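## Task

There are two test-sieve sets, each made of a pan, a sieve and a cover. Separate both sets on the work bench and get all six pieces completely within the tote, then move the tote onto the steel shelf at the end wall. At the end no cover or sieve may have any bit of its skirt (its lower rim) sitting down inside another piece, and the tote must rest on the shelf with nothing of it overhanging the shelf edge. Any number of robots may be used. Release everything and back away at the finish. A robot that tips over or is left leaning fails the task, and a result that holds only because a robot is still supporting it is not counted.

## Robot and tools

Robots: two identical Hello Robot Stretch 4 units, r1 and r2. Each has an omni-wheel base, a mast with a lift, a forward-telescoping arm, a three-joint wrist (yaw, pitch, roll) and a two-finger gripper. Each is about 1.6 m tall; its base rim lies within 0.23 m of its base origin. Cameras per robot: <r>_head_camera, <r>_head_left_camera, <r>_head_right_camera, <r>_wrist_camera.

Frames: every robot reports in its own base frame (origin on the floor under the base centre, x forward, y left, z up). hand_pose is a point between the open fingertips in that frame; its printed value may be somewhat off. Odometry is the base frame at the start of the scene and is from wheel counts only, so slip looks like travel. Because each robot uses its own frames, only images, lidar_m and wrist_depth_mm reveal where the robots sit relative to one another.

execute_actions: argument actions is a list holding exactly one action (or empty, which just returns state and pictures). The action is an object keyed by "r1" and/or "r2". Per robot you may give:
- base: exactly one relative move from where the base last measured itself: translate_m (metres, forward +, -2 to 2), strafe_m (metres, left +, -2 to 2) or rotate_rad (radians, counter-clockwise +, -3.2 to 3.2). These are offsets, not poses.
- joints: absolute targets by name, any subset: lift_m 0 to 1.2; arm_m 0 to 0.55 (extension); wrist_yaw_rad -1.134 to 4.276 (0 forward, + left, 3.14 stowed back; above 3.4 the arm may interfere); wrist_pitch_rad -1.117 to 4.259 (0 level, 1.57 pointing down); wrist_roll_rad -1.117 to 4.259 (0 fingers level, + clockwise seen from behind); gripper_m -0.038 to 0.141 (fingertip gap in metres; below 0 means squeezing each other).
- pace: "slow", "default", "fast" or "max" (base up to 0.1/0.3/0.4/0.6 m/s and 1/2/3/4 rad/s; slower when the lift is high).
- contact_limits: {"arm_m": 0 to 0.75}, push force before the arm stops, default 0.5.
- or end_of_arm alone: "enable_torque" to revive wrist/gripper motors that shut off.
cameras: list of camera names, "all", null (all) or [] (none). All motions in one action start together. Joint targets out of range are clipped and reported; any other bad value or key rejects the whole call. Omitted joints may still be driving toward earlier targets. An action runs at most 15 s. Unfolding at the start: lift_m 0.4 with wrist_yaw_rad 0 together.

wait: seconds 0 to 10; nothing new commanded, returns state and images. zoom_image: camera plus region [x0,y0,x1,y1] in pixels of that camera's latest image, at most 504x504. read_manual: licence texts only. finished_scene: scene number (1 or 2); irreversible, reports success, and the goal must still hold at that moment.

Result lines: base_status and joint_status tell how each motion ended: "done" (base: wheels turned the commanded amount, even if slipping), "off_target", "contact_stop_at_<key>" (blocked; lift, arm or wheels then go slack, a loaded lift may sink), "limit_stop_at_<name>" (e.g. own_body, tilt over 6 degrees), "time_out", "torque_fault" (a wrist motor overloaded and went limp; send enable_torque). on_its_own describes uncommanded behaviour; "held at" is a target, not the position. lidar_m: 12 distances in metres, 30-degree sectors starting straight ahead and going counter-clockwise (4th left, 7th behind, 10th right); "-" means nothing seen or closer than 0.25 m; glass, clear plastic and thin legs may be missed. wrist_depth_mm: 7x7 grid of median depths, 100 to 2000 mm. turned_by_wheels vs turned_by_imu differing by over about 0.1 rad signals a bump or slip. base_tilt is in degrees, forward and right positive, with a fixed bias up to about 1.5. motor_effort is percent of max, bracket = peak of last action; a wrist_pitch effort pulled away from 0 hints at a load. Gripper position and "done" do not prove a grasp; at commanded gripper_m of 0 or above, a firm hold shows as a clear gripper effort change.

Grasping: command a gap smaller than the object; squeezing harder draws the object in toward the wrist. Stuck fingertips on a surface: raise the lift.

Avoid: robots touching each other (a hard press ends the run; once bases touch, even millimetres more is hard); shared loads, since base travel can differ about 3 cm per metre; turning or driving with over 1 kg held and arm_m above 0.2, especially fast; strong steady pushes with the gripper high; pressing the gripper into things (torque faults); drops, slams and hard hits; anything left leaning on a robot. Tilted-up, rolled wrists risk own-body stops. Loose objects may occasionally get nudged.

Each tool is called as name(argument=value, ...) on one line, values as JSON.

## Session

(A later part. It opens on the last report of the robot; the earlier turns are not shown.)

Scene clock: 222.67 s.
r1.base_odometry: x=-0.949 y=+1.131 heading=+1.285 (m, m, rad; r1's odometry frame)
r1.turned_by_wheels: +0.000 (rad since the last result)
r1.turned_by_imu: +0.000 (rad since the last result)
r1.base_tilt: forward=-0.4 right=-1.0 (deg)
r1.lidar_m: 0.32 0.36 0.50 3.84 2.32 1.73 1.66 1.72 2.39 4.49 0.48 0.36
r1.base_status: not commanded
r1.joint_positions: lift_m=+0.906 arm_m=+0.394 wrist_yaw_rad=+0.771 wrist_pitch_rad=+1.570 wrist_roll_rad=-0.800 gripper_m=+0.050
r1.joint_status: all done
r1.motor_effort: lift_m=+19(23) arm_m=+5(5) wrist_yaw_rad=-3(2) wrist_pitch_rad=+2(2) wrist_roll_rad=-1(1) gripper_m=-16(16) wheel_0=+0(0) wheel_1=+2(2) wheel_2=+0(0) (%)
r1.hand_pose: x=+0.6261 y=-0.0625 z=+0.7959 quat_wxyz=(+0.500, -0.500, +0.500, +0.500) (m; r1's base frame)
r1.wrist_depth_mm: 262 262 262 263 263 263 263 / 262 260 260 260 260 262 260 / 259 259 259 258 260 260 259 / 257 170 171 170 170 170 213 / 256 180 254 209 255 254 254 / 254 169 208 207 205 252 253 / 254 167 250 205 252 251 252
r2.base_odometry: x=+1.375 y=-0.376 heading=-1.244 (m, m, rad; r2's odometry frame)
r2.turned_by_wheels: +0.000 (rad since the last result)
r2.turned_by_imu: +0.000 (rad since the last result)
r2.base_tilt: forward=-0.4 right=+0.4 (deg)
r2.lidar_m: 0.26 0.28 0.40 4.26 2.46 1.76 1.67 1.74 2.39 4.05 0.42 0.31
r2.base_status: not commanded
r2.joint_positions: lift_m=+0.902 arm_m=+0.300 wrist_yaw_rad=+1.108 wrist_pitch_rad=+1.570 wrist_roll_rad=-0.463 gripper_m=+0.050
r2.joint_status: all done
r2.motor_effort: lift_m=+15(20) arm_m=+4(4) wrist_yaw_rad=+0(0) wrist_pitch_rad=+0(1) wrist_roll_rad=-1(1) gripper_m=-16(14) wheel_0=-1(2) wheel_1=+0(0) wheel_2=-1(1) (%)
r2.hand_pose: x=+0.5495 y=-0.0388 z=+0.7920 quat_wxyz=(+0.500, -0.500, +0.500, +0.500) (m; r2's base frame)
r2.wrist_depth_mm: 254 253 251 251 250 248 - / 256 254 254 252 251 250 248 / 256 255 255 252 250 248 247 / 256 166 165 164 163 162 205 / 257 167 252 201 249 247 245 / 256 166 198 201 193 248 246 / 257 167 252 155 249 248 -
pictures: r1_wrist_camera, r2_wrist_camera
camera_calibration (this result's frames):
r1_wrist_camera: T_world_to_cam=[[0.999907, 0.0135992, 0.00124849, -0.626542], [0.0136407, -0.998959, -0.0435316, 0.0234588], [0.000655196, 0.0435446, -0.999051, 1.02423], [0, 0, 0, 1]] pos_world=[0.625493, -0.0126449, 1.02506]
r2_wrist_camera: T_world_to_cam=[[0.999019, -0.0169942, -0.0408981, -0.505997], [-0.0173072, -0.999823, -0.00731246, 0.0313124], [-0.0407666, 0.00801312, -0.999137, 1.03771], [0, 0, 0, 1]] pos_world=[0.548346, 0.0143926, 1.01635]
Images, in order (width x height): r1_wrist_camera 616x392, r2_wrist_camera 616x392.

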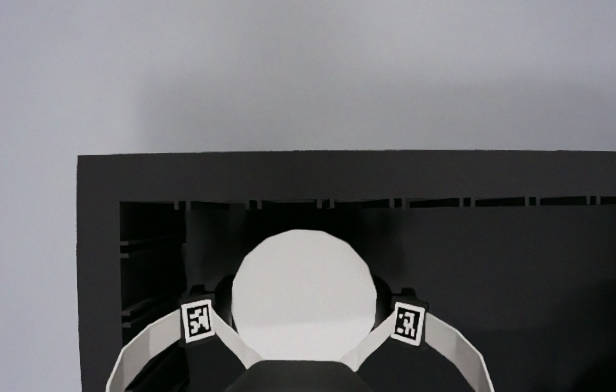

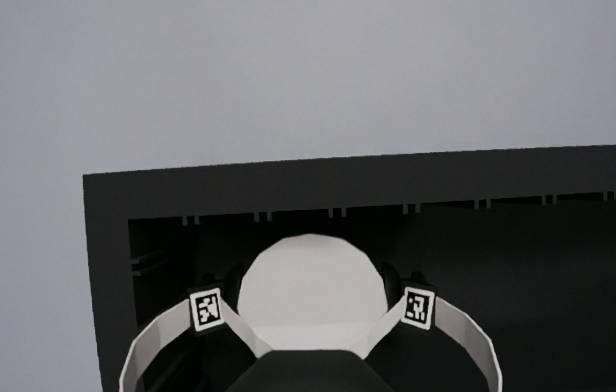

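execute_actions(actions=[{"r1": {"joints": {"lift_m": 0.903, "gripper_m": 0.09}, "pace": "default"}, "r2": {"joints": {"lift_m": 0.899, "gripper_m": 0.09}, "pace": "default"}}], cameras=[])

execute_actions(actions=[{"r1": {"joints": {"lift_m": 1.01}, "pace": "max"}, "r2": {"joints": {"lift_m": 1.005}, "pace": "max"}}], cameras=["r1_wrist_camera", "r2_wrist_camera"])

execute_actions(actions=[{"r1": {"base": {"strafe_m": 0.43}, "joints": {"wrist_yaw_rad": 0.905, "wrist_roll_rad": -0.666, "arm_m": 0.30, "gripper_m": 0.115}, "pace": "max"}, "r2": {"base": {"strafe_m": 0.45}, "joints": {"wrist_yaw_rad": 1.171, "wrist_roll_rad": -0.40, "arm_m": 0.22, "gripper_m": 0.115}, "pace": "max"}}], cameras=["r1_wrist_camera", "r2_wrist_camera"])

Scene clock: 232.23 s.
r1.base_odometry: x=-0.949 y=+1.131 heading=+1.285 (m, m, rad; r1's odometry frame)
r1.turned_by_wheels: +0.000 (rad since the last result)
r1.turned_by_imu: -0.001 (rad since the last result)
r1.base_tilt: forward=-0.4 right=-1.0 (deg)
r1.lidar_m: 0.32 0.36 0.49 3.83 2.30 1.71 1.65 1.73 2.40 4.51 0.48 0.35
r1.base_status: not commanded
r1.joint_positions: lift_m=+0.903 arm_m=+0.394 wrist_yaw_rad=+0.771 wrist_pitch_rad=+1.570 wrist_roll_rad=-0.800 gripper_m=+0.090
r1.joint_status: all done
r1.motor_effort: lift_m=+19(19) arm_m=+6(5) wrist_yaw_rad=-1(1) wrist_pitch_rad=+3(3) wrist_roll_rad=-1(1) gripper_m=-2(17) wheel_0=+0(0) wheel_1=+2(2) wheel_2=+0(0) (%)
r1.hand_pose: x=+0.6261 y=-0.0625 z=+0.7929 quat_wxyz=(+0.500, -0.500, +0.500, +0.500) (m; r1's base frame)
r1.wrist_depth_mm: 259 259 259 259 260 259 259 / 257 257 257 258 258 258 259 / 256 256 256 256 256 257 257 / 254 167 167 168 168 167 211 / 254 181 251 229 252 251 251 / 251 167 213 229 213 250 251 / 251 164 249 149 249 249 249
r2.base_odometry: x=+1.375 y=-0.376 heading=-1.244 (m, m, rad; r2's odometry frame)
r2.turned_by_wheels: +0.000 (rad since the last result)
r2.turned_by_imu: -0.001 (rad since the last result)
r2.base_tilt: forward=-0.5 right=+0.3 (deg)
r2.lidar_m: 0.27 0.27 0.39 4.24 2.44 1.78 1.67 1.75 2.40 4.04 0.41 0.28
r2.base_status: not commanded
r2.joint_positions: lift_m=+0.899 arm_m=+0.300 wrist_yaw_rad=+1.108 wrist_pitch_rad=+1.570 wrist_roll_rad=-0.463 gripper_m=+0.090
r2.joint_status: all done
r2.motor_effort: lift_m=+14(11) arm_m=+4(4) wrist_yaw_rad=+0(0) wrist_pitch_rad=+0(1) wrist_roll_rad=-2(1) gripper_m=-1(15) wheel_0=-2(2) wheel_1=+0(0) wheel_2=-1(1) (%)
r2.hand_pose: x=+0.5495 y=-0.0387 z=+0.7890 quat_wxyz=(+0.500, -0.500, +0.500, +0.500) (m; r2's base frame)
r2.wrist_depth_mm: 254 251 251 249 247 246 - / 253 252 251 249 248 246 246 / 252 252 249 249 248 245 245 / 253 163 162 161 161 160 201 / 253 169 248 225 246 245 244 / 254 163 198 225 198 245 244 / 254 163 248 125 246 245 -
pictures: none
No camera images: the call's "cameras" was empty. Leave "cameras" out to get every camera's image.

Scene clock: 233.17 s.
r1.base_odometry: x=-0.949 y=+1.131 heading=+1.285 (m, m, rad; r1's odometry frame)
r1.turned_by_wheels: +0.000 (rad since the last result)
r1.turned_by_imu: +0.000 (rad since the last result)
r1.base_tilt: forward=-0.4 right=-1.0 (deg)
r1.lidar_m: 0.33 0.35 0.48 3.82 2.31 1.72 1.65 1.73 2.38 4.49 0.49 0.35
r1.base_status: not commanded
r1.joint_positions: lift_m=+1.010 arm_m=+0.394 wrist_yaw_rad=+0.771 wrist_pitch_rad=+1.570 wrist_roll_rad=-0.800 gripper_m=+0.090
r1.joint_status: all done
r1.motor_effort: lift_m=+22(24) arm_m=+5(5) wrist_yaw_rad=-2(2) wrist_pitch_rad=+3(3) wrist_roll_rad=+0(0) gripper_m=-3(3) wheel_0=+0(0) wheel_1=+2(1) wheel_2=+0(0) (%)
r1.hand_pose: x=+0.6262 y=-0.0625 z=+0.8996 quat_wxyz=(+0.500, -0.500, +0.500, +0.500) (m; r1's base frame)
r1.wrist_depth_mm: 366 366 366 366 368 366 366 / 362 366 364 364 364 366 368 / 362 364 364 362 364 364 364 / 362 359 273 342 273 274 273 / 357 359 334 336 357 357 355 / 355 355 213 353 213 355 357 / 355 353 296 146 353 353 342
r2.base_odometry: x=+1.375 y=-0.376 heading=-1.244 (m, m, rad; r2's odometry frame)
r2.turned_by_wheels: +0.000 (rad since the last result)
r2.turned_by_imu: +0.000 (rad since the last result)
r2.base_tilt: forward=-0.5 right=+0.3 (deg)
r2.lidar_m: 0.25 0.28 0.40 4.23 2.44 1.77 1.68 1.76 2.39 4.06 0.41 0.28
r2.base_status: not commanded
r2.joint_positions: lift_m=+1.005 arm_m=+0.300 wrist_yaw_rad=+1.108 wrist_pitch_rad=+1.570 wrist_roll_rad=-0.463 gripper_m=+0.090
r2.joint_status: all done
r2.motor_effort: lift_m=+20(24) arm_m=+4(4) wrist_yaw_rad=+0(1) wrist_pitch_rad=-2(1) wrist_roll_rad=-2(1) gripper_m=+1(1) wheel_0=-2(2) wheel_1=+0(0) wheel_2=-1(1) (%)
r2.hand_pose: x=+0.5496 y=-0.0387 z=+0.8945 quat_wxyz=(+0.500, -0.500, +0.500, +0.500) (m; r2's base frame)
r2.wrist_depth_mm: 362 355 357 353 351 351 345 / 362 359 355 353 353 349 349 / 362 359 355 355 353 351 349 / 359 359 268 266 265 286 345 / 778 359 320 332 351 347 347 / 1138 362 199 353 197 349 345 / 750 359 283 125 349 349 327
pictures: r1_wrist_camera, r2_wrist_camera
camera_calibration (this result's frames):
r1_wrist_camera: T_world_to_cam=[[0.999907, 0.0135894, 0.00147762, -0.626957], [0.013641, -0.998949, -0.0437482, 0.0282333], [0.000881556, 0.0437643, -0.999041, 1.12777], [0, 0, 0, 1]] pos_world=[0.625519, -0.0126326, 1.12885]
r2_wrist_camera: T_world_to_cam=[[0.999026, -0.0169607, -0.0407455, -0.50204], [-0.0172855, -0.999821, -0.00763221, 0.032429], [-0.0406088, 0.00832908, -0.99914, 1.14008], [0, 0, 0, 1]] pos_world=[0.548408, 0.0144124, 1.11889]
Images, in order (width x height): r1_wrist_camera 616x392, r2_wrist_camera 616x392.

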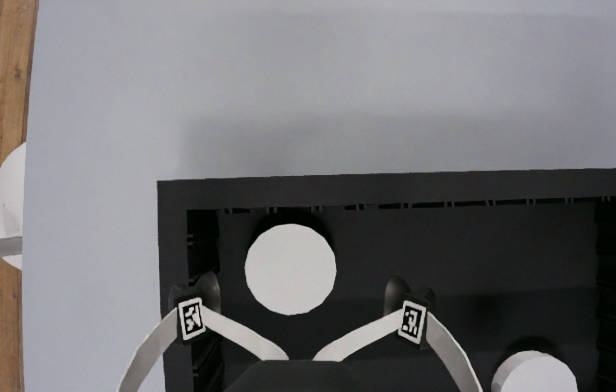

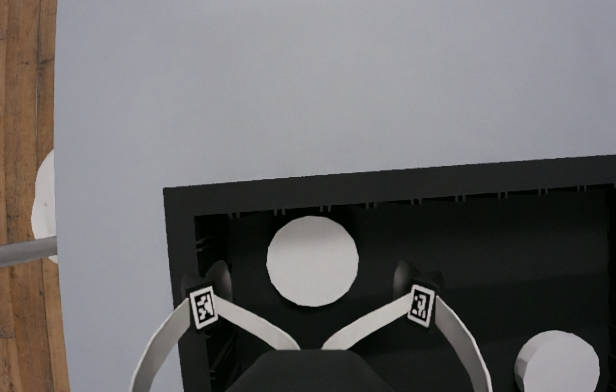

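Scene clock: 235.73 s.
r1.base_odometry: x=-1.362 y=+1.252 heading=+1.285 (m, m, rad; r1's odometry frame)
r1.turned_by_wheels: +0.000 (rad since the last result)
r1.turned_by_imu: +0.000 (rad since the last result)
r1.base_tilt: forward=-0.4 right=-1.0 (deg)
r1.lidar_m: 0.33 0.35 3.52 3.41 2.34 1.71 1.65 1.72 2.38 1.36 0.49 0.35
r1.base_status: done
r1.joint_positions: lift_m=+1.010 arm_m=+0.301 wrist_yaw_rad=+0.905 wrist_pitch_rad=+1.570 wrist_roll_rad=-0.666 gripper_m=+0.115
r1.joint_status: all done
r1.motor_effort: lift_m=+22(22) arm_m=-5(5) wrist_yaw_rad=-1(5) wrist_pitch_rad=+2(3) wrist_roll_rad=+1(6) gripper_m=-2(1) wheel_0=+0(10) wheel_1=+0(10) wheel_2=+0(3) (%)
r1.hand_pose: x=+0.5407 y=-0.0538 z=+0.8996 quat_wxyz=(+0.500, -0.500, +0.500, +0.500) (m; r1's base frame)
r1.wrist_depth_mm: 1118 366 366 368 366 366 366 / 1118 366 366 364 364 366 364 / 1118 364 364 364 362 364 362 / 891 362 362 362 362 362 362 / 891 359 359 325 359 359 359 / 1078 357 355 325 219 359 357 / 1060 355 355 149 353 355 355
r2.base_odometry: x=+1.801 y=-0.231 heading=-1.243 (m, m, rad; r2's odometry frame)
r2.turned_by_wheels: +0.000 (rad since the last result)
r2.turned_by_imu: -0.001 (rad since the last result)
r2.base_tilt: forward=-0.5 right=+0.3 (deg)
r2.lidar_m: 0.26 0.27 3.98 3.80 2.46 1.78 1.69 1.75 2.39 1.18 0.40 0.28
r2.base_status: done
r2.joint_positions: lift_m=+1.005 arm_m=+0.221 wrist_yaw_rad=+1.171 wrist_pitch_rad=+1.570 wrist_roll_rad=-0.400 gripper_m=+0.115
r2.joint_status: all done
r2.motor_effort: lift_m=+20(20) arm_m=-4(6) wrist_yaw_rad=+2(5) wrist_pitch_rad=-1(1) wrist_roll_rad=+0(5) gripper_m=-3(1) wheel_0=+1(10) wheel_1=+1(8) wheel_2=-1(4) (%)
r2.hand_pose: x=+0.4723 y=-0.0339 z=+0.8945 quat_wxyz=(+0.500, -0.500, +0.500, +0.500) (m; r2's base frame)
r2.wrist_depth_mm: 1138 359 355 355 353 349 349 / 1138 357 357 353 351 353 347 / 1138 357 357 355 353 351 349 / 1138 359 357 355 353 349 351 / 917 359 355 324 353 353 349 / 1138 359 204 322 353 349 349 / 1118 359 359 124 355 351 349
pictures: r1_wrist_camera, r2_wrist_camera
camera_calibration (this result's frames):
r1_wrist_camera: T_world_to_cam=[[0.999906, 0.0136777, 0.001186, -0.541364], [0.0137165, -0.998954, -0.0436166, 0.0378516], [0.000588188, 0.0436287, -0.999048, 1.12763], [0, 0, 0, 1]] pos_world=[0.54013, -0.00398025, 1.12885]
r2_wrist_camera: T_world_to_cam=[[0.999016, -0.0170909, -0.0409313, -0.424579], [-0.0174059, -0.999821, -0.00735113, 0.0357681], [-0.0407983, 0.00805634, -0.999135, 1.13698], [0, 0, 0, 1]] pos_world=[0.471171, 0.0193454, 1.11888]
Images, in order (width x height): r1_wrist_camera 616x392, r2_wrist_camera 616x392.

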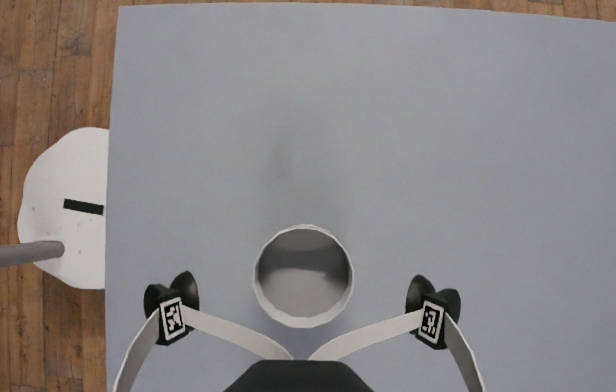

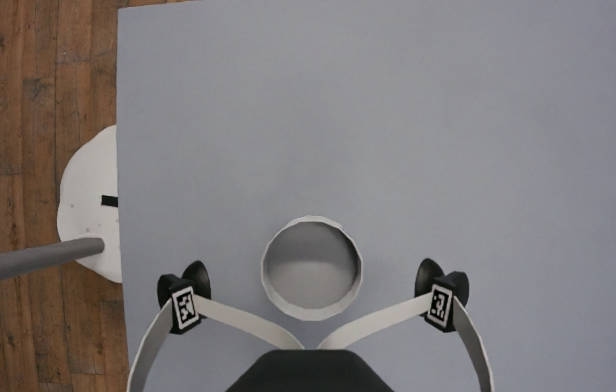

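execute_actions(actions=[{"r1": {"joints": {"lift_m": 0.926, "gripper_m": 0.091}, "pace": "fast"}, "r2": {"joints": {"lift_m": 0.921, "gripper_m": 0.091}, "pace": "fast"}}], cameras=[])

execute_actions(actions=[{"r1": {"joints": {"gripper_m": 0.05}, "pace": "default"}, "r2": {"joints": {"gripper_m": 0.05}, "pace": "default"}}], cameras=["r1_wrist_camera", "r2_wrist_camera"])

Scene clock: 249.60 s.
r1.base_odometry: x=-1.362 y=+1.252 heading=+1.285 (m, m, rad; r1's odometry frame)
r1.turned_by_wheels: +0.000 (rad since the last result)
r1.turned_by_imu: -0.001 (rad since the last result)
r1.base_tilt: forward=-0.4 right=-1.0 (deg)
r1.lidar_m: 0.33 0.35 3.52 3.41 2.32 1.71 1.65 1.73 2.36 1.35 0.48 0.35
r1.base_status: not commanded
r1.joint_positions: lift_m=+0.926 arm_m=+0.301 wrist_yaw_rad=+0.905 wrist_pitch_rad=+1.570 wrist_roll_rad=-0.666 gripper_m=+0.091
r1.joint_status: all done
r1.motor_effort: lift_m=+18(18) arm_m=-5(5) wrist_yaw_rad=+0(1) wrist_pitch_rad=+3(1) wrist_roll_rad=+0(1) gripper_m=-3(1) wheel_0=+0(0) wheel_1=+0(0) wheel_2=+0(0) (%)
r1.hand_pose: x=+0.5407 y=-0.0538 z=+0.8159 quat_wxyz=(+0.500, -0.500, +0.500, +0.500) (m; r1's base frame)
r1.wrist_depth_mm: 1042 282 282 283 283 283 283 / 1042 282 281 281 282 281 282 / 278 279 279 279 279 279 281 / 278 278 278 278 278 278 279 / 277 277 277 243 276 277 277 / 277 274 214 241 213 274 276 / 272 274 273 146 273 273 274
r2.base_odometry: x=+1.801 y=-0.231 heading=-1.243 (m, m, rad; r2's odometry frame)
r2.turned_by_wheels: +0.000 (rad since the last result)
r2.turned_by_imu: -0.001 (rad since the last result)
r2.base_tilt: forward=-0.5 right=+0.3 (deg)
r2.lidar_m: 0.26 0.28 3.97 3.79 2.46 1.74 1.68 1.75 2.40 1.18 0.40 0.29
r2.base_status: not commanded
r2.joint_positions: lift_m=+0.921 arm_m=+0.221 wrist_yaw_rad=+1.171 wrist_pitch_rad=+1.570 wrist_roll_rad=-0.400 gripper_m=+0.091
r2.joint_status: all done
r2.motor_effort: lift_m=+14(19) arm_m=-4(4) wrist_yaw_rad=+3(2) wrist_pitch_rad=-2(2) wrist_roll_rad=+1(1) gripper_m=-1(1) wheel_0=+1(1) wheel_1=+1(1) wheel_2=-1(1) (%)
r2.hand_pose: x=+0.4723 y=-0.0339 z=+0.8110 quat_wxyz=(+0.500, -0.500, +0.500, +0.500) (m; r2's base frame)
r2.wrist_depth_mm: 661 273 272 270 270 268 266 / 1060 273 273 271 270 267 267 / 1060 274 272 272 271 268 266 / 842 274 273 272 270 267 267 / 691 274 274 238 271 268 267 / 1042 276 199 237 198 268 267 / 1060 277 273 125 270 270 268
pictures: none
No camera images: the call's "cameras" was empty. Leave "cameras" out to get every camera's image.

Scene clock: 250.83 s.
r1.base_odometry: x=-1.362 y=+1.252 heading=+1.285 (m, m, rad; r1's odometry frame)
r1.turned_by_wheels: +0.000 (rad since the last result)
r1.turned_by_imu: +0.000 (rad since the last result)
r1.base_tilt: forward=-0.4 right=-1.0 (deg)
r1.lidar_m: 0.34 0.34 3.51 3.41 2.32 1.70 1.65 1.72 2.40 1.32 0.50 0.36
r1.base_status: not commanded
r1.joint_positions: lift_m=+0.926 arm_m=+0.301 wrist_yaw_rad=+0.905 wrist_pitch_rad=+1.570 wrist_roll_rad=-0.666 gripper_m=+0.050
r1.joint_status: all done
r1.motor_effort: lift_m=+19(19) arm_m=-5(5) wrist_yaw_rad=+0(1) wrist_pitch_rad=+1(2) wrist_roll_rad=+1(0) gripper_m=-17(19) wheel_0=+0(0) wheel_1=+0(0) wheel_2=+0(0) (%)
r1.hand_pose: x=+0.5407 y=-0.0538 z=+0.8159 quat_wxyz=(+0.500, -0.500, +0.500, +0.500) (m; r1's base frame)
r1.wrist_depth_mm: 1042 282 282 282 282 282 282 / 1042 282 282 281 281 281 281 / 279 279 279 278 279 279 279 / 279 278 278 278 278 277 278 / 277 277 277 238 277 277 276 / 274 274 212 238 211 274 274 / 273 272 273 232 273 273 273
r2.base_odometry: x=+1.801 y=-0.231 heading=-1.243 (m, m, rad; r2's odometry frame)
r2.turned_by_wheels: +0.000 (rad since the last result)
r2.turned_by_imu: +0.000 (rad since the last result)
r2.base_tilt: forward=-0.4 right=+0.3 (deg)
r2.lidar_m: 0.25 0.28 3.95 3.78 2.48 1.77 1.68 1.76 2.39 1.17 0.42 0.26
r2.base_status: not commanded
r2.joint_positions: lift_m=+0.921 arm_m=+0.221 wrist_yaw_rad=+1.171 wrist_pitch_rad=+1.570 wrist_roll_rad=-0.400 gripper_m=+0.050
r2.joint_status: all done
r2.motor_effort: lift_m=+14(14) arm_m=-4(4) wrist_yaw_rad=+2(2) wrist_pitch_rad=-1(1) wrist_roll_rad=+0(0) gripper_m=-16(15) wheel_0=+1(1) wheel_1=+1(0) wheel_2=-1(1) (%)
r2.hand_pose: x=+0.4723 y=-0.0339 z=+0.8110 quat_wxyz=(+0.500, -0.500, +0.500, +0.500) (m; r2's base frame)
r2.wrist_depth_mm: 668 273 273 270 270 267 266 / 1060 276 272 270 270 267 266 / 1042 272 273 272 271 267 267 / 831 276 271 271 271 268 268 / 691 273 273 229 270 271 267 / 1078 276 197 229 195 267 268 / 1078 276 274 167 271 268 270
pictures: r1_wrist_camera, r2_wrist_camera
camera_calibration (this result's frames):
r1_wrist_camera: T_world_to_cam=[[0.999906, 0.0136677, 0.00118585, -0.541262], [0.0137065, -0.998954, -0.0436164, 0.0342044], [0.000588471, 0.0436285, -0.999048, 1.04397], [0, 0, 0, 1]] pos_world=[0.540127, -0.00398026, 1.04511]
r2_wrist_camera: T_world_to_cam=[[0.999016, -0.0170911, -0.0409313, -0.427993], [-0.0174061, -0.999821, -0.00735102, 0.0351542], [-0.0407984, 0.00805624, -0.999135, 1.05355], [0, 0, 0, 1]] pos_world=[0.471167, 0.0193454, 1.03538]
Images, in order (width x height): r1_wrist_camera 616x392, r2_wrist_camera 616x392.

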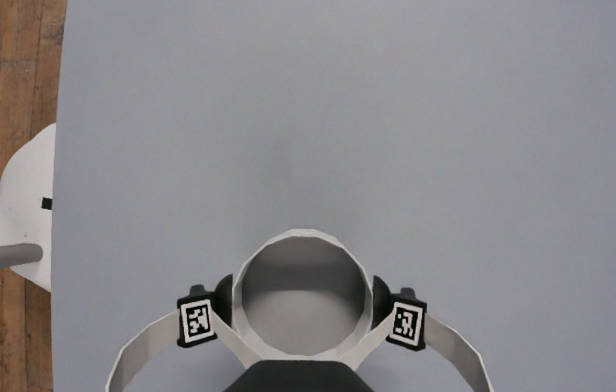

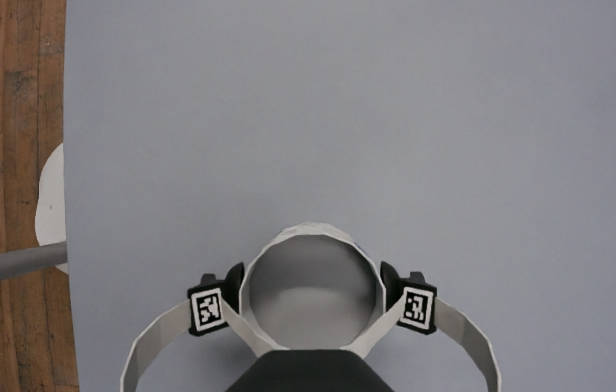

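execute_actions(actions=[{"r1": {"joints": {"lift_m": 0.95}, "pace": "fast"}, "r2": {"joints": {"lift_m": 0.945}, "pace": "fast"}}], cameras=[])

execute_actions(actions=[{"r1": {"base": {"strafe_m": -0.554}, "joints": {"lift_m": 1.025, "arm_m": 0.40}, "pace": "fast"}, "r2": {"base": {"strafe_m": -0.57}, "joints": {"lift_m": 1.015, "arm_m": 0.316}, "pace": "fast"}}], cameras=["r1_wrist_camera", "r2_wrist_camera", "r1_head_left_camera"])

Scene clock: 277.97 s.
r1.base_odometry: x=-1.362 y=+1.252 heading=+1.285 (m, m, rad; r1's odometry frame)
r1.turned_by_wheels: +0.000 (rad since the last result)
r1.turned_by_imu: -0.001 (rad since the last result)
r1.base_tilt: forward=-0.3 right=-1.0 (deg)
r1.lidar_m: 0.33 0.36 3.52 3.41 2.32 1.71 1.65 1.74 2.37 1.33 0.50 0.36
r1.base_status: not commanded
r1.joint_positions: lift_m=+0.950 arm_m=+0.301 wrist_yaw_rad=+0.905 wrist_pitch_rad=+1.570 wrist_roll_rad=-0.666 gripper_m=+0.050
r1.joint_status: all done
r1.motor_effort: lift_m=+23(26) arm_m=-5(5) wrist_yaw_rad=+0(1) wrist_pitch_rad=+2(1) wrist_roll_rad=+2(1) gripper_m=-18(17) wheel_0=+0(0) wheel_1=+0(0) wheel_2=+0(0) (%)
r1.hand_pose: x=+0.5407 y=-0.0538 z=+0.8395 quat_wxyz=(+0.500, -0.500, +0.500, +0.500) (m; r1's base frame)
r1.wrist_depth_mm: 1060 306 306 306 306 306 306 / 1042 304 304 304 306 304 306 / 842 301 303 303 303 303 301 / 831 301 301 300 301 301 301 / 831 298 300 238 298 300 300 / 1025 298 206 237 212 298 298 / 1025 297 296 234 297 296 297
r2.base_odometry: x=+1.801 y=-0.231 heading=-1.243 (m, m, rad; r2's odometry frame)
r2.turned_by_wheels: +0.000 (rad since the last result)
r2.turned_by_imu: -0.001 (rad since the last result)
r2.base_tilt: forward=-0.5 right=+0.3 (deg)
r2.lidar_m: 0.25 0.27 3.98 3.79 2.46 1.77 1.67 1.76 2.40 1.14 0.41 0.28
r2.base_status: not commanded
r2.joint_positions: lift_m=+0.945 arm_m=+0.221 wrist_yaw_rad=+1.171 wrist_pitch_rad=+1.570 wrist_roll_rad=-0.400 gripper_m=+0.050
r2.joint_status: all done
r2.motor_effort: lift_m=+22(25) arm_m=-4(4) wrist_yaw_rad=+2(2) wrist_pitch_rad=-2(1) wrist_roll_rad=+0(0) gripper_m=-15(16) wheel_0=+1(1) wheel_1=+1(1) wheel_2=-1(1) (%)
r2.hand_pose: x=+0.4723 y=-0.0339 z=+0.8344 quat_wxyz=(+0.500, -0.500, +0.500, +0.500) (m; r2's base frame)
r2.wrist_depth_mm: 1060 296 296 294 291 291 290 / 1060 297 297 293 293 291 289 / 1060 298 296 296 293 290 289 / 842 298 297 296 293 290 290 / 854 298 297 229 294 291 289 / 1060 300 198 230 194 291 291 / 1098 298 298 167 294 291 291
pictures: none
No camera images: the call's "cameras" was empty. Leave "cameras" out to get every camera's image.

Scene clock: 280.87 s.
r1.base_odometry: x=-0.830 y=+1.096 heading=+1.285 (m, m, rad; r1's odometry frame)
r1.turned_by_wheels: +0.000 (rad since the last result)
r1.turned_by_imu: -0.002 (rad since the last result)
r1.base_tilt: forward=-0.4 right=-1.0 (deg)
r1.lidar_m: 0.32 0.35 0.49 3.96 2.31 1.74 1.67 1.75 2.39 4.38 0.47 0.35
r1.base_status: done
r1.joint_positions: lift_m=+1.025 arm_m=+0.399 wrist_yaw_rad=+0.905 wrist_pitch_rad=+1.570 wrist_roll_rad=-0.666 gripper_m=+0.050
r1.joint_status: all done
r1.motor_effort: lift_m=+24(26) arm_m=+6(7) wrist_yaw_rad=-2(1) wrist_pitch_rad=+2(3) wrist_roll_rad=+0(0) gripper_m=-18(17) wheel_0=-2(10) wheel_1=-1(11) wheel_2=+0(1) (%)
r1.hand_pose: x=+0.6389 y=-0.0538 z=+0.9145 quat_wxyz=(+0.500, -0.500, +0.500, +0.500) (m; r1's base frame)
r1.wrist_depth_mm: 382 382 336 291 291 293 293 / 377 377 330 353 368 357 265 / 377 377 353 353 375 375 225 / 375 375 370 373 373 373 373 / 373 373 357 239 370 370 370 / 370 370 206 238 211 359 349 / 368 283 282 235 282 283 283
r2.base_odometry: x=+1.261 y=-0.414 heading=-1.244 (m, m, rad; r2's odometry frame)
r2.turned_by_wheels: +0.000 (rad since the last result)
r2.turned_by_imu: -0.001 (rad since the last result)
r2.base_tilt: forward=-0.4 right=+0.3 (deg)
r2.lidar_m: 0.26 0.26 0.39 4.37 2.46 1.76 1.68 1.77 2.38 3.92 0.40 0.30
r2.base_status: done
r2.joint_positions: lift_m=+1.015 arm_m=+0.315 wrist_yaw_rad=+1.171 wrist_pitch_rad=+1.570 wrist_roll_rad=-0.400 gripper_m=+0.050
r2.joint_status: all done
r2.motor_effort: lift_m=+22(25) arm_m=+4(6) wrist_yaw_rad=+1(2) wrist_pitch_rad=+1(1) wrist_roll_rad=+0(0) gripper_m=-14(17) wheel_0=-2(10) wheel_1=+0(8) wheel_2=-1(0) (%)
r2.hand_pose: x=+0.5668 y=-0.0338 z=+0.9044 quat_wxyz=(+0.500, -0.500, +0.500, +0.500) (m; r2's base frame)
r2.wrist_depth_mm: 370 368 277 277 273 272 278 / 370 368 324 338 359 359 197 / 370 368 357 340 357 357 357 / 373 368 364 359 359 357 357 / 370 370 334 229 359 359 336 / 370 370 198 229 194 359 334 / 768 368 278 167 274 273 273
pictures: r1_head_left_camera, r1_wrist_camera, r2_wrist_camera
camera_calibration (this result's frames):
r1_wrist_camera: T_world_to_cam=[[0.999903, 0.0138982, 0.00122077, -0.639544], [0.0139383, -0.998949, -0.0436595, 0.03708], [0.000612697, 0.0436723, -0.999046, 1.14241], [0, 0, 0, 1]] pos_world=[0.638265, -0.00396192, 1.14371]
r2_wrist_camera: T_world_to_cam=[[0.999019, -0.0169573, -0.0409087, -0.518601], [-0.0172743, -0.999823, -0.00740731, 0.0374886], [-0.0407758, 0.00810671, -0.999135, 1.15071], [0, 0, 0, 1]] pos_world=[0.565661, 0.0193594, 1.12878]
Images, in order (width x height): r1_head_left_camera 420x672, r1_wrist_camera 616x392, r2_wrist_camera 616x392.

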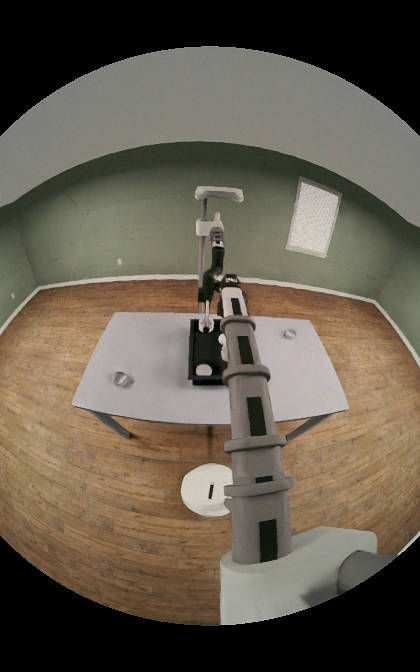

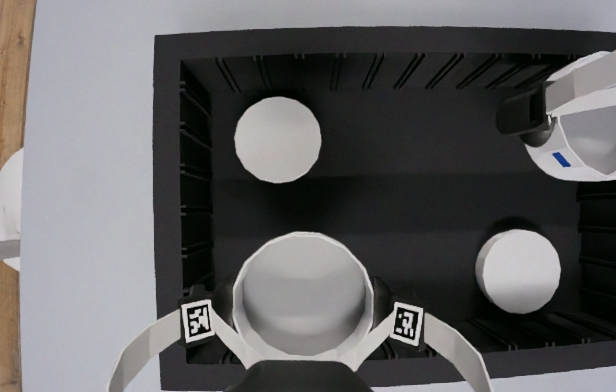

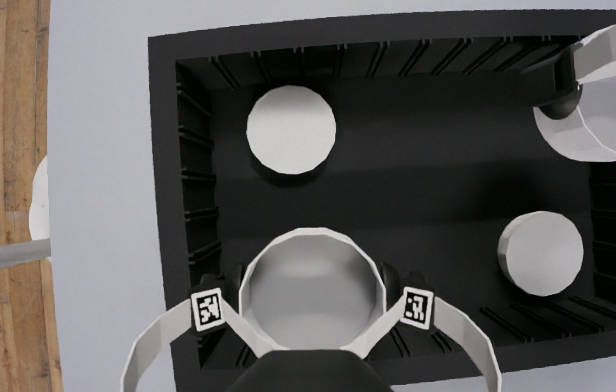

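execute_actions(actions=[{"r1": {"joints": {"lift_m": 0.914}, "pace": "fast"}, "r2": {"joints": {"lift_m": 0.908}, "pace": "fast"}}], cameras=[])

execute_actions(actions=[{"r1": {"joints": {"gripper_m": 0.09}, "pace": "default"}, "r2": {"joints": {"gripper_m": 0.09}, "pace": "default"}}], cameras=[])

execute_actions(actions=[{"r1": {"joints": {"lift_m": 1.01}, "pace": "max"}, "r2": {"joints": {"lift_m": 1.005}, "pace": "max"}}], cameras=["r1_wrist_camera", "r2_wrist_camera"])

Scene clock: 294.57 s.
r1.base_odometry: x=-0.830 y=+1.096 heading=+1.285 (m, m, rad; r1's odometry frame)
r1.turned_by_wheels: +0.000 (rad since the last result)
r1.turned_by_imu: -0.001 (rad since the last result)
r1.base_tilt: forward=-0.4 right=-1.0 (deg)
r1.lidar_m: 0.32 0.36 0.48 3.96 2.32 1.71 1.66 1.72 2.39 4.38 0.49 0.37
r1.base_status: not commanded
r1.joint_positions: lift_m=+0.914 arm_m=+0.399 wrist_yaw_rad=+0.905 wrist_pitch_rad=+1.570 wrist_roll_rad=-0.666 gripper_m=+0.050
r1.joint_status: all done
r1.motor_effort: lift_m=+19(24) arm_m=+5(6) wrist_yaw_rad=+0(1) wrist_pitch_rad=+2(2) wrist_roll_rad=+1(0) gripper_m=-18(17) wheel_0=-2(2) wheel_1=-1(1) wheel_2=+0(0) (%)
r1.hand_pose: x=+0.6389 y=-0.0538 z=+0.8039 quat_wxyz=(+0.500, -0.500, +0.500, +0.500) (m; r1's base frame)
r1.wrist_depth_mm: 270 202 246 250 255 255 256 / 267 206 244 245 266 267 250 / 266 207 243 243 265 265 224 / 265 205 264 263 263 264 264 / 264 202 262 239 263 262 263 / 263 186 207 237 211 260 253 / 260 175 258 234 255 244 259
r2.base_odometry: x=+1.261 y=-0.414 heading=-1.244 (m, m, rad; r2's odometry frame)
r2.turned_by_wheels: +0.000 (rad since the last result)
r2.turned_by_imu: -0.001 (rad since the last result)
r2.base_tilt: forward=-0.5 right=+0.3 (deg)
r2.lidar_m: 0.25 0.30 0.38 4.37 2.45 1.77 1.68 1.76 2.39 3.88 0.41 0.29
r2.base_status: not commanded
r2.joint_positions: lift_m=+0.908 arm_m=+0.315 wrist_yaw_rad=+1.171 wrist_pitch_rad=+1.570 wrist_roll_rad=-0.400 gripper_m=+0.050
r2.joint_status: all done
r2.motor_effort: lift_m=+15(19) arm_m=+4(4) wrist_yaw_rad=+2(2) wrist_pitch_rad=-1(0) wrist_roll_rad=+0(0) gripper_m=-14(10) wheel_0=-2(1) wheel_1=+0(0) wheel_2=-1(1) (%)
r2.hand_pose: x=+0.5668 y=-0.0338 z=+0.7980 quat_wxyz=(+0.500, -0.500, +0.500, +0.500) (m; r2's base frame)
r2.wrist_depth_mm: 216 204 234 240 252 251 - / 263 204 235 234 253 252 199 / 263 203 256 234 253 252 242 / 264 198 257 255 254 252 250 / 263 193 257 229 253 252 251 / 265 176 198 229 194 253 252 / 262 172 257 167 255 238 -
pictures: none
No camera images: the call's "cameras" was empty. Leave "cameras" out to get every camera's image.

Scene clock: 295.80 s.
r1.base_odometry: x=-0.830 y=+1.096 heading=+1.285 (m, m, rad; r1's odometry frame)
r1.turned_by_wheels: +0.000 (rad since the last result)
r1.turned_by_imu: +0.000 (rad since the last result)
r1.base_tilt: forward=-0.4 right=-1.0 (deg)
r1.lidar_m: 0.33 0.36 0.49 3.98 2.30 1.73 1.66 1.74 2.38 4.37 0.47 0.35
r1.base_status: not commanded
r1.joint_positions: lift_m=+0.914 arm_m=+0.399 wrist_yaw_rad=+0.905 wrist_pitch_rad=+1.570 wrist_roll_rad=-0.666 gripper_m=+0.090
r1.joint_status: all done
r1.motor_effort: lift_m=+19(19) arm_m=+5(6) wrist_yaw_rad=+0(1) wrist_pitch_rad=+3(3) wrist_roll_rad=+0(1) gripper_m=-2(18) wheel_0=-2(2) wheel_1=-1(1) wheel_2=+0(0) (%)
r1.hand_pose: x=+0.6389 y=-0.0538 z=+0.8039 quat_wxyz=(+0.500, -0.500, +0.500, +0.500) (m; r1's base frame)
r1.wrist_depth_mm: 270 202 246 250 255 255 257 / 267 207 244 244 266 266 218 / 265 208 243 244 265 265 234 / 265 206 264 263 264 264 264 / 263 203 262 243 260 263 262 / 262 187 213 243 213 259 251 / 262 176 258 146 259 257 259
r2.base_odometry: x=+1.261 y=-0.414 heading=-1.244 (m, m, rad; r2's odometry frame)
r2.turned_by_wheels: +0.000 (rad since the last result)
r2.turned_by_imu: +0.000 (rad since the last result)
r2.base_tilt: forward=-0.5 right=+0.4 (deg)
r2.lidar_m: 0.27 0.27 0.39 4.34 2.43 1.72 1.67 1.75 2.40 3.93 0.41 0.29
r2.base_status: not commanded
r2.joint_positions: lift_m=+0.908 arm_m=+0.315 wrist_yaw_rad=+1.171 wrist_pitch_rad=+1.570 wrist_roll_rad=-0.400 gripper_m=+0.090
r2.joint_status: all done
r2.motor_effort: lift_m=+15(15) arm_m=+4(4) wrist_yaw_rad=+2(2) wrist_pitch_rad=-1(1) wrist_roll_rad=+0(0) gripper_m=-4(14) wheel_0=-2(2) wheel_1=+0(0) wheel_2=-1(1) (%)
r2.hand_pose: x=+0.5668 y=-0.0338 z=+0.7980 quat_wxyz=(+0.500, -0.500, +0.500, +0.500) (m; r2's base frame)
r2.wrist_depth_mm: 216 205 235 242 252 252 - / 262 206 235 235 254 252 191 / 263 203 258 234 253 253 241 / 263 199 258 255 254 254 252 / 263 193 257 238 255 252 252 / 263 181 198 238 197 253 252 / 263 173 258 125 255 242 -
pictures: none
No camera images: the call's "cameras" was empty. Leave "cameras" out to get every camera's image.

Scene clock: 296.70 s.
r1.base_odometry: x=-0.830 y=+1.096 heading=+1.285 (m, m, rad; r1's odometry frame)
r1.turned_by_wheels: +0.000 (rad since the last result)
r1.turned_by_imu: +0.000 (rad since the last result)
r1.base_tilt: forward=-0.4 right=-1.0 (deg)
r1.lidar_m: 0.32 0.35 0.49 3.98 2.33 1.72 1.66 1.74 2.40 4.37 0.48 0.35
r1.base_status: not commanded
r1.joint_positions: lift_m=+1.010 arm_m=+0.399 wrist_yaw_rad=+0.905 wrist_pitch_rad=+1.570 wrist_roll_rad=-0.666 gripper_m=+0.090
r1.joint_status: all done
r1.motor_effort: lift_m=+22(23) arm_m=+5(5) wrist_yaw_rad=-1(2) wrist_pitch_rad=+3(3) wrist_roll_rad=+1(2) gripper_m=-3(2) wheel_0=-2(2) wheel_1=-1(1) wheel_2=+0(0) (%)
r1.hand_pose: x=+0.6389 y=-0.0538 z=+0.8996 quat_wxyz=(+0.500, -0.500, +0.500, +0.500) (m; r1's base frame)
r1.wrist_depth_mm: 366 368 278 278 281 278 278 / 362 366 329 340 362 336 301 / 362 364 340 340 362 343 342 / 359 362 357 357 357 357 357 / 357 359 355 340 355 357 336 / 357 357 213 338 213 355 334 / 355 310 274 146 272 268 270
r2.base_odometry: x=+1.261 y=-0.414 heading=-1.244 (m, m, rad; r2's odometry frame)
r2.turned_by_wheels: +0.000 (rad since the last result)
r2.turned_by_imu: +0.000 (rad since the last result)
r2.base_tilt: forward=-0.4 right=+0.4 (deg)
r2.lidar_m: 0.25 0.27 0.39 4.38 2.45 1.78 1.67 1.75 2.38 3.93 0.44 0.29
r2.base_status: not commanded
r2.joint_positions: lift_m=+1.005 arm_m=+0.315 wrist_yaw_rad=+1.171 wrist_pitch_rad=+1.570 wrist_roll_rad=-0.400 gripper_m=+0.090
r2.joint_status: all done
r2.motor_effort: lift_m=+20(25) arm_m=+4(4) wrist_yaw_rad=+2(1) wrist_pitch_rad=-1(1) wrist_roll_rad=+1(1) gripper_m=+0(1) wheel_0=-2(1) wheel_1=+0(0) wheel_2=-1(1) (%)
r2.hand_pose: x=+0.5668 y=-0.0338 z=+0.8945 quat_wxyz=(+0.500, -0.500, +0.500, +0.500) (m; r2's base frame)
r2.wrist_depth_mm: 357 357 267 264 264 267 - / 359 359 324 330 349 332 192 / 359 357 351 330 347 329 330 / 359 359 355 349 351 349 347 / 362 359 355 334 347 351 324 / 364 357 200 336 198 349 324 / 362 362 281 125 279 265 263
pictures: r1_wrist_camera, r2_wrist_camera
camera_calibration (this result's frames):
r1_wrist_camera: T_world_to_cam=[[0.999903, 0.0138983, 0.00122099, -0.639541], [0.0139384, -0.998949, -0.0436598, 0.036431], [0.000612912, 0.0436726, -0.999046, 1.12755], [0, 0, 0, 1]] pos_world=[0.63828, -0.0039619, 1.12885]
r2_wrist_camera: T_world_to_cam=[[0.999019, -0.0169576, -0.0409087, -0.519016], [-0.0172746, -0.999823, -0.00740709, 0.0374155], [-0.0407759, 0.0081065, -0.999135, 1.14084], [0, 0, 0, 1]] pos_world=[0.565672, 0.0193594, 1.1189]
Images, in order (width x height): r1_wrist_camera 616x392, r2_wrist_camera 616x392.

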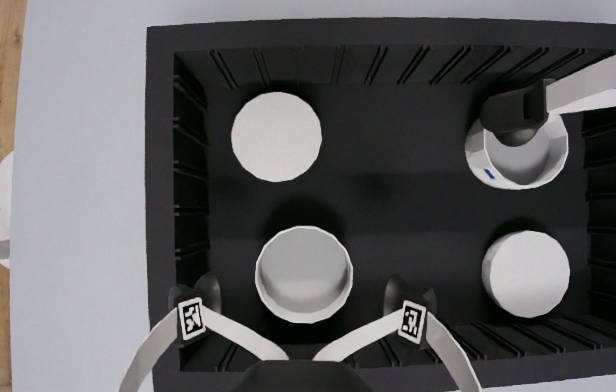

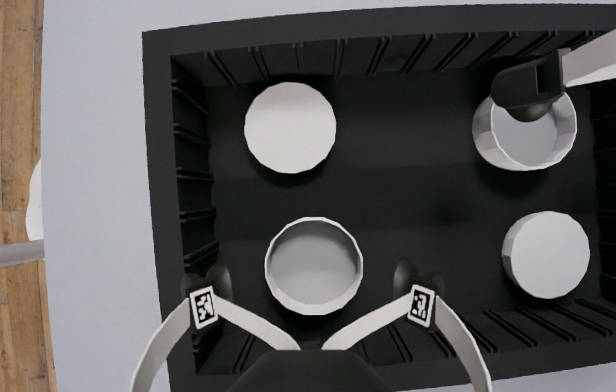

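execute_actions(actions=[])

Scene clock: 315.33 s.
r1.base_odometry: x=-0.830 y=+1.096 heading=+1.285 (m, m, rad; r1's odometry frame)
r1.turned_by_wheels: +0.000 (rad since the last result)
r1.turned_by_imu: -0.001 (rad since the last result)
r1.base_tilt: forward=-0.4 right=-1.0 (deg)
r1.lidar_m: 0.33 0.36 0.49 3.97 2.31 1.72 1.66 1.73 2.40 4.37 0.48 0.35
r1.base_status: not commanded
r1.joint_positions: lift_m=+1.010 arm_m=+0.399 wrist_yaw_rad=+0.905 wrist_pitch_rad=+1.570 wrist_roll_rad=-0.666 gripper_m=+0.090
r1.joint_status: all done
r1.motor_effort: lift_m=+22(23) arm_m=+5(5) wrist_yaw_rad=-1(2) wrist_pitch_rad=+2(3) wrist_roll_rad=+1(2) gripper_m=-2(2) wheel_0=-2(2) wheel_1=-1(1) wheel_2=+0(0) (%)
r1.hand_pose: x=+0.6389 y=-0.0538 z=+0.8996 quat_wxyz=(+0.500, -0.500, +0.500, +0.500) (m; r1's base frame)
r1.wrist_depth_mm: 366 366 277 277 281 278 278 / 366 364 327 340 362 336 300 / 364 364 338 340 359 342 342 / 359 359 355 357 359 359 359 / 359 359 355 338 357 355 334 / 357 355 213 338 213 355 334 / 353 312 276 146 272 268 271
r2.base_odometry: x=+1.261 y=-0.414 heading=-1.244 (m, m, rad; r2's odometry frame)
r2.turned_by_wheels: +0.000 (rad since the last result)
r2.turned_by_imu: -0.001 (rad since the last result)
r2.base_tilt: forward=-0.4 right=+0.3 (deg)
r2.lidar_m: 0.25 0.29 0.41 4.36 2.42 1.78 1.68 1.77 2.41 3.93 0.44 0.30
r2.base_status: not commanded
r2.joint_positions: lift_m=+1.005 arm_m=+0.315 wrist_yaw_rad=+1.171 wrist_pitch_rad=+1.570 wrist_roll_rad=-0.400 gripper_m=+0.090
r2.joint_status: all done
r2.motor_effort: lift_m=+20(25) arm_m=+4(4) wrist_yaw_rad=+1(1) wrist_pitch_rad=-1(1) wrist_roll_rad=+0(1) gripper_m=+1(1) wheel_0=-2(1) wheel_1=+0(0) wheel_2=-1(1) (%)
r2.hand_pose: x=+0.5668 y=-0.0338 z=+0.8945 quat_wxyz=(+0.500, -0.500, +0.500, +0.500) (m; r2's base frame)
r2.wrist_depth_mm: 357 357 267 266 265 266 - / 357 359 324 330 351 334 192 / 357 357 351 330 351 330 329 / 364 357 353 351 349 349 345 / 359 359 351 334 349 349 325 / 362 359 198 336 198 347 327 / 362 362 281 125 279 263 264
pictures: r1_head_camera, r1_head_left_camera, r1_head_right_camera, r1_wrist_camera, r2_head_camera, r2_head_left_camera, r2_head_right_camera, r2_wrist_camera
camera_calibration (this result's frames):
r1_wrist_camera: T_world_to_cam=[[0.999903, 0.0138983, 0.00122084, -0.639541], [0.0139383, -0.998949, -0.0436596, 0.0364308], [0.000612768, 0.0436724, -0.999046, 1.12755], [0, 0, 0, 1]] pos_world=[0.63828, -0.00396189, 1.12885]
r2_wrist_camera: T_world_to_cam=[[0.999019, -0.0169575, -0.0409087, -0.519016], [-0.0172745, -0.999823, -0.0074072, 0.0374156], [-0.0407759, 0.00810661, -0.999135, 1.14084], [0, 0, 0, 1]] pos_world=[0.565672, 0.0193594, 1.1189]
Images, in order (width x height): r1_head_camera 420x560, r1_head_left_camera 420x672, r1_head_right_camera 420x672, r1_wrist_camera 616x392, r2_head_camera 420x560, r2_head_left_camera 420x672, r2_head_right_camera 420x672, r2_wrist_camera 616x392.

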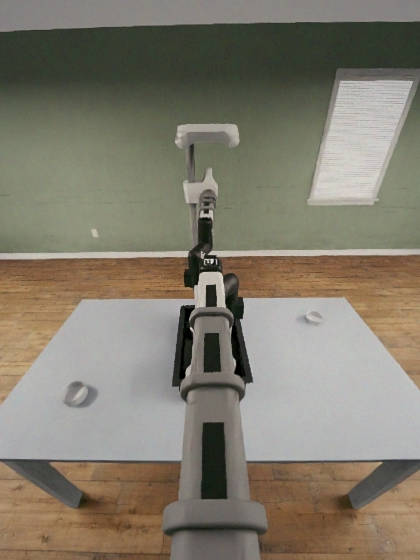

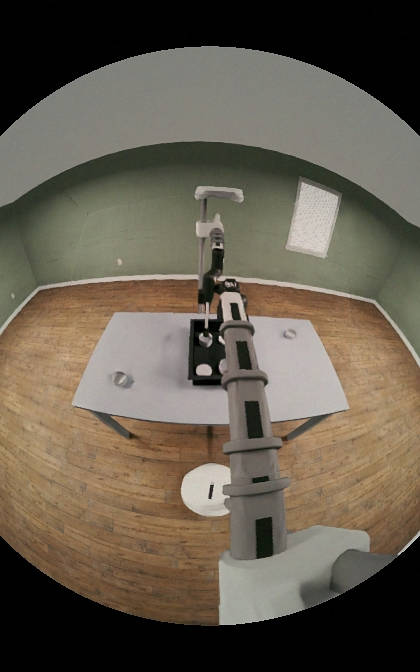

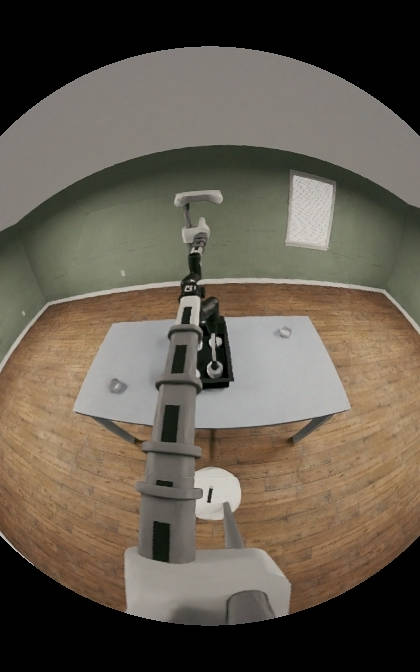

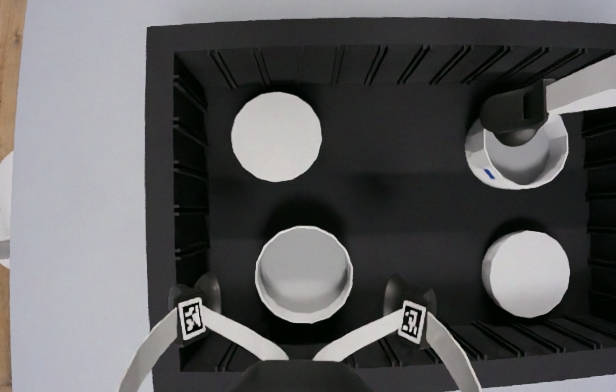

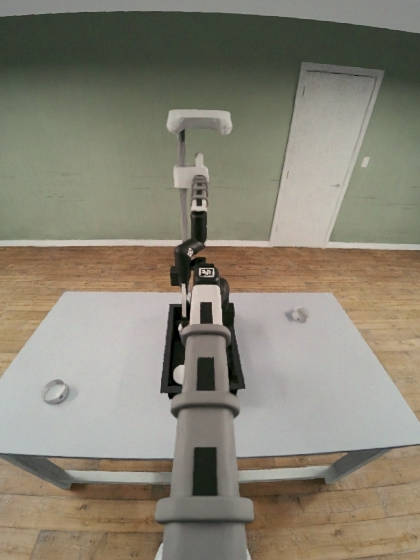

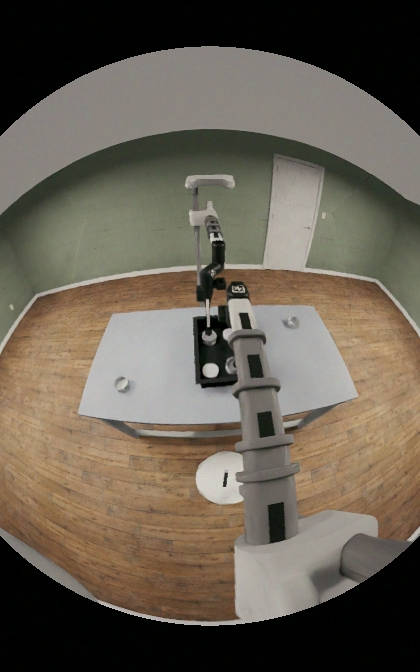

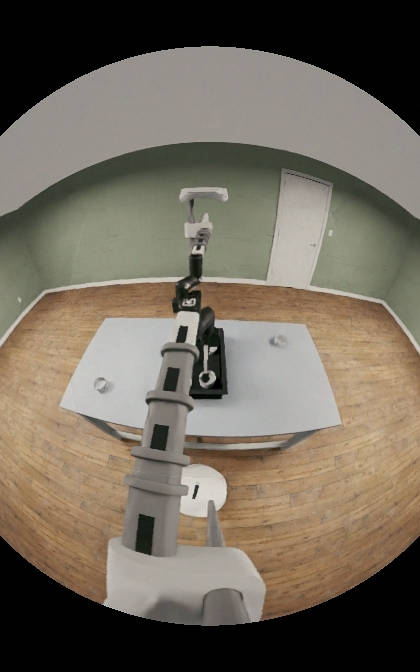

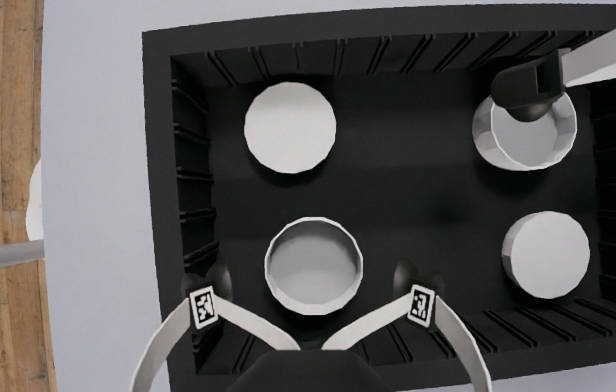

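execute_actions(actions=[{"r1": {"base": {"strafe_m": 0.554}, "joints": {"arm_m": 0.339, "gripper_m": 0.04}, "pace": "fast"}, "r2": {"base": {"strafe_m": 0.57}, "joints": {"arm_m": 0.259, "gripper_m": 0.04}, "pace": "fast"}}], cameras=["r1_wrist_camera", "r2_wrist_camera"])

Scene clock: 360.40 s.
r1.base_odometry: x=-1.362 y=+1.252 heading=+1.285 (m, m, rad; r1's odometry frame)
r1.turned_by_wheels: +0.000 (rad since the last result)
r1.turned_by_imu: +0.000 (rad since the last result)
r1.base_tilt: forward=-0.4 right=-1.0 (deg)
r1.lidar_m: 0.33 0.35 3.52 3.39 2.33 1.71 1.64 1.73 2.38 1.36 0.48 0.35
r1.base_status: done
r1.joint_positions: lift_m=+1.010 arm_m=+0.340 wrist_yaw_rad=+0.905 wrist_pitch_rad=+1.570 wrist_roll_rad=-0.666 gripper_m=+0.040
r1.joint_status: all done
r1.motor_effort: lift_m=+22(22) arm_m=-5(5) wrist_yaw_rad=-1(0) wrist_pitch_rad=+2(3) wrist_roll_rad=+1(2) gripper_m=-5(4) wheel_0=+0(11) wheel_1=+0(12) wheel_2=+0(0) (%)
r1.hand_pose: x=+0.5797 y=-0.0538 z=+0.8996 quat_wxyz=(+0.500, -0.500, +0.500, +0.500) (m; r1's base frame)
r1.wrist_depth_mm: 1118 364 366 366 368 368 368 / 1098 364 364 364 366 366 364 / 891 362 364 362 362 362 364 / 904 362 362 362 362 362 362 / 891 359 359 359 359 359 359 / 1098 355 208 355 357 357 357 / 1098 353 355 152 353 355 355
r2.base_odometry: x=+1.801 y=-0.231 heading=-1.244 (m, m, rad; r2's odometry frame)
r2.turned_by_wheels: +0.000 (rad since the last result)
r2.turned_by_imu: -0.002 (rad since the last result)
r2.base_tilt: forward=-0.5 right=+0.3 (deg)
r2.lidar_m: 0.25 0.28 3.98 3.80 2.48 1.77 1.68 1.74 2.38 1.19 0.40 0.27
r2.base_status: done
r2.joint_positions: lift_m=+1.005 arm_m=+0.260 wrist_yaw_rad=+1.171 wrist_pitch_rad=+1.570 wrist_roll_rad=-0.400 gripper_m=+0.040
r2.joint_status: all done
r2.motor_effort: lift_m=+20(20) arm_m=-4(6) wrist_yaw_rad=+1(1) wrist_pitch_rad=-1(0) wrist_roll_rad=+0(1) gripper_m=-3(1) wheel_0=+1(8) wheel_1=+0(11) wheel_2=-1(0) (%)
r2.hand_pose: x=+0.5113 y=-0.0338 z=+0.8945 quat_wxyz=(+0.500, -0.500, +0.500, +0.500) (m; r2's base frame)
r2.wrist_depth_mm: 1160 357 355 355 351 351 349 / 1138 357 357 355 353 349 349 / 1138 359 355 357 353 349 349 / 917 359 357 355 353 353 351 / 917 359 357 355 353 353 349 / 1138 359 195 355 193 355 349 / 1138 362 357 122 353 349 351
pictures: r1_wrist_camera, r2_wrist_camera
camera_calibration (this result's frames):
r1_wrist_camera: T_world_to_cam=[[0.999903, 0.0138776, 0.0011913, -0.580378], [0.0139164, -0.998951, -0.0436232, 0.0372251], [0.000584663, 0.0436355, -0.999047, 1.1276], [0, 0, 0, 1]] pos_world=[0.579145, -0.00396326, 1.12885]
r2_wrist_camera: T_world_to_cam=[[0.999017, -0.0169823, -0.0409353, -0.463551], [-0.0172968, -0.999823, -0.00734118, 0.0363904], [-0.0408034, 0.00804202, -0.999135, 1.13859], [0, 0, 0, 1]] pos_world=[0.510183, 0.0193552, 1.1189]
Images, in order (width x height): r1_wrist_camera 616x392, r2_wrist_camera 616x392.

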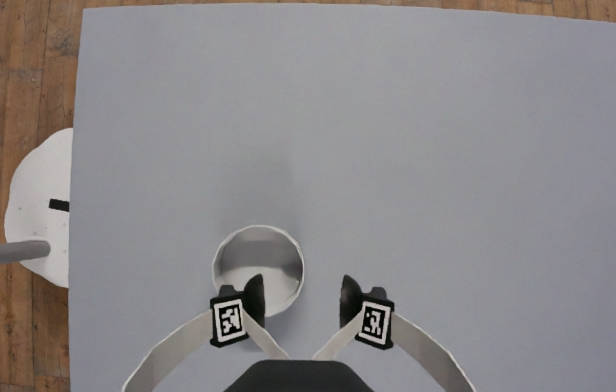

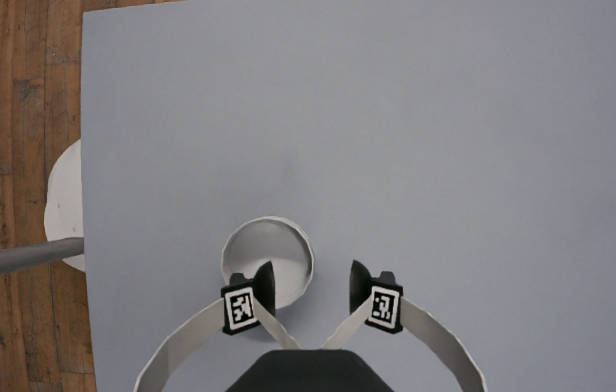

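execute_actions(actions=[{"r1": {"joints": {"lift_m": 0.906}, "pace": "fast"}, "r2": {"joints": {"lift_m": 0.901}, "pace": "fast"}}], cameras=["r1_wrist_camera", "r2_wrist_camera"])

Scene clock: 368.23 s.
r1.base_odometry: x=-1.362 y=+1.252 heading=+1.285 (m, m, rad; r1's odometry frame)
r1.turned_by_wheels: +0.000 (rad since the last result)
r1.turned_by_imu: -0.001 (rad since the last result)
r1.base_tilt: forward=-0.4 right=-1.0 (deg)
r1.lidar_m: 0.33 0.36 3.52 3.41 2.32 1.70 1.66 1.74 2.38 1.35 0.49 0.37
r1.base_status: not commanded
r1.joint_positions: lift_m=+0.906 arm_m=+0.340 wrist_yaw_rad=+0.905 wrist_pitch_rad=+1.570 wrist_roll_rad=-0.666 gripper_m=+0.040
r1.joint_status: all done
r1.motor_effort: lift_m=+19(19) arm_m=-5(5) wrist_yaw_rad=-2(1) wrist_pitch_rad=+3(2) wrist_roll_rad=+1(0) gripper_m=-4(4) wheel_0=+0(0) wheel_1=+0(0) wheel_2=+0(0) (%)
r1.hand_pose: x=+0.5797 y=-0.0538 z=+0.7959 quat_wxyz=(+0.500, -0.500, +0.500, +0.500) (m; r1's base frame)
r1.wrist_depth_mm: 263 262 262 263 263 263 263 / 259 260 262 260 262 262 262 / 259 259 259 259 260 260 260 / 257 258 258 258 258 258 258 / 257 256 255 257 257 257 257 / 254 255 208 254 255 256 255 / 254 253 240 152 254 253 254
r2.base_odometry: x=+1.801 y=-0.231 heading=-1.244 (m, m, rad; r2's odometry frame)
r2.turned_by_wheels: +0.000 (rad since the last result)
r2.turned_by_imu: -0.001 (rad since the last result)
r2.base_tilt: forward=-0.5 right=+0.4 (deg)
r2.lidar_m: 0.25 0.29 3.98 3.79 2.48 1.77 1.69 1.76 2.39 1.20 0.40 0.28
r2.base_status: not commanded
r2.joint_positions: lift_m=+0.901 arm_m=+0.260 wrist_yaw_rad=+1.171 wrist_pitch_rad=+1.570 wrist_roll_rad=-0.400 gripper_m=+0.040
r2.joint_status: all done
r2.motor_effort: lift_m=+14(17) arm_m=-4(4) wrist_yaw_rad=+1(2) wrist_pitch_rad=-2(1) wrist_roll_rad=+0(0) gripper_m=-6(2) wheel_0=+1(1) wheel_1=+0(1) wheel_2=-1(1) (%)
r2.hand_pose: x=+0.5113 y=-0.0338 z=+0.7910 quat_wxyz=(+0.500, -0.500, +0.500, +0.500) (m; r2's base frame)
r2.wrist_depth_mm: 255 255 251 250 249 248 - / 256 255 252 252 249 250 247 / 256 254 251 252 250 249 248 / 255 254 253 251 250 249 249 / 256 254 251 251 252 249 248 / 256 256 193 250 193 249 249 / 257 255 252 122 251 250 -
pictures: r1_wrist_camera, r2_wrist_camera
camera_calibration (this result's frames):
r1_wrist_camera: T_world_to_cam=[[0.999903, 0.0138777, 0.00119122, -0.580252], [0.0139165, -0.998951, -0.0436231, 0.0327002], [0.000584587, 0.0436354, -0.999047, 1.02398], [0, 0, 0, 1]] pos_world=[0.579142, -0.00396327, 1.02512]
r2_wrist_camera: T_world_to_cam=[[0.999017, -0.0169822, -0.0409353, -0.467784], [-0.0172967, -0.999823, -0.00734118, 0.0356304], [-0.0408034, 0.00804202, -0.999135, 1.03517], [0, 0, 0, 1]] pos_world=[0.51018, 0.0193552, 1.01539]
Images, in order (width x height): r1_wrist_camera 616x392, r2_wrist_camera 616x392.

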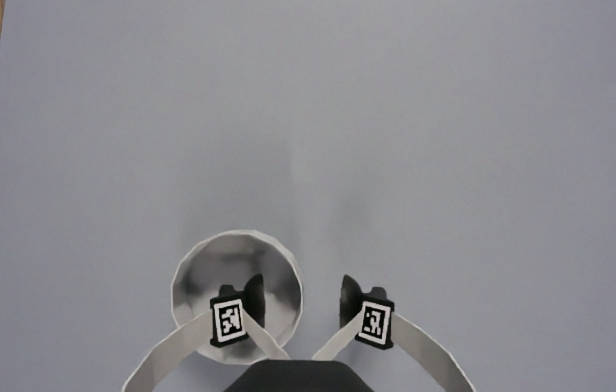

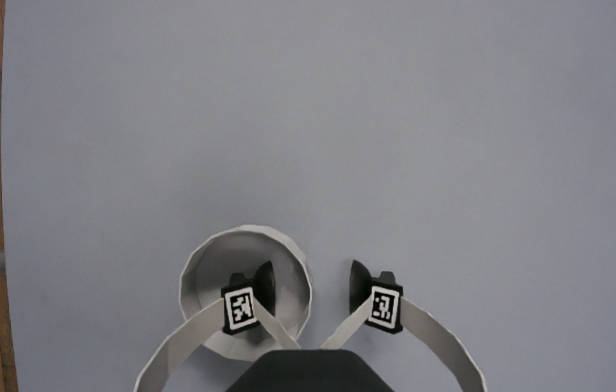

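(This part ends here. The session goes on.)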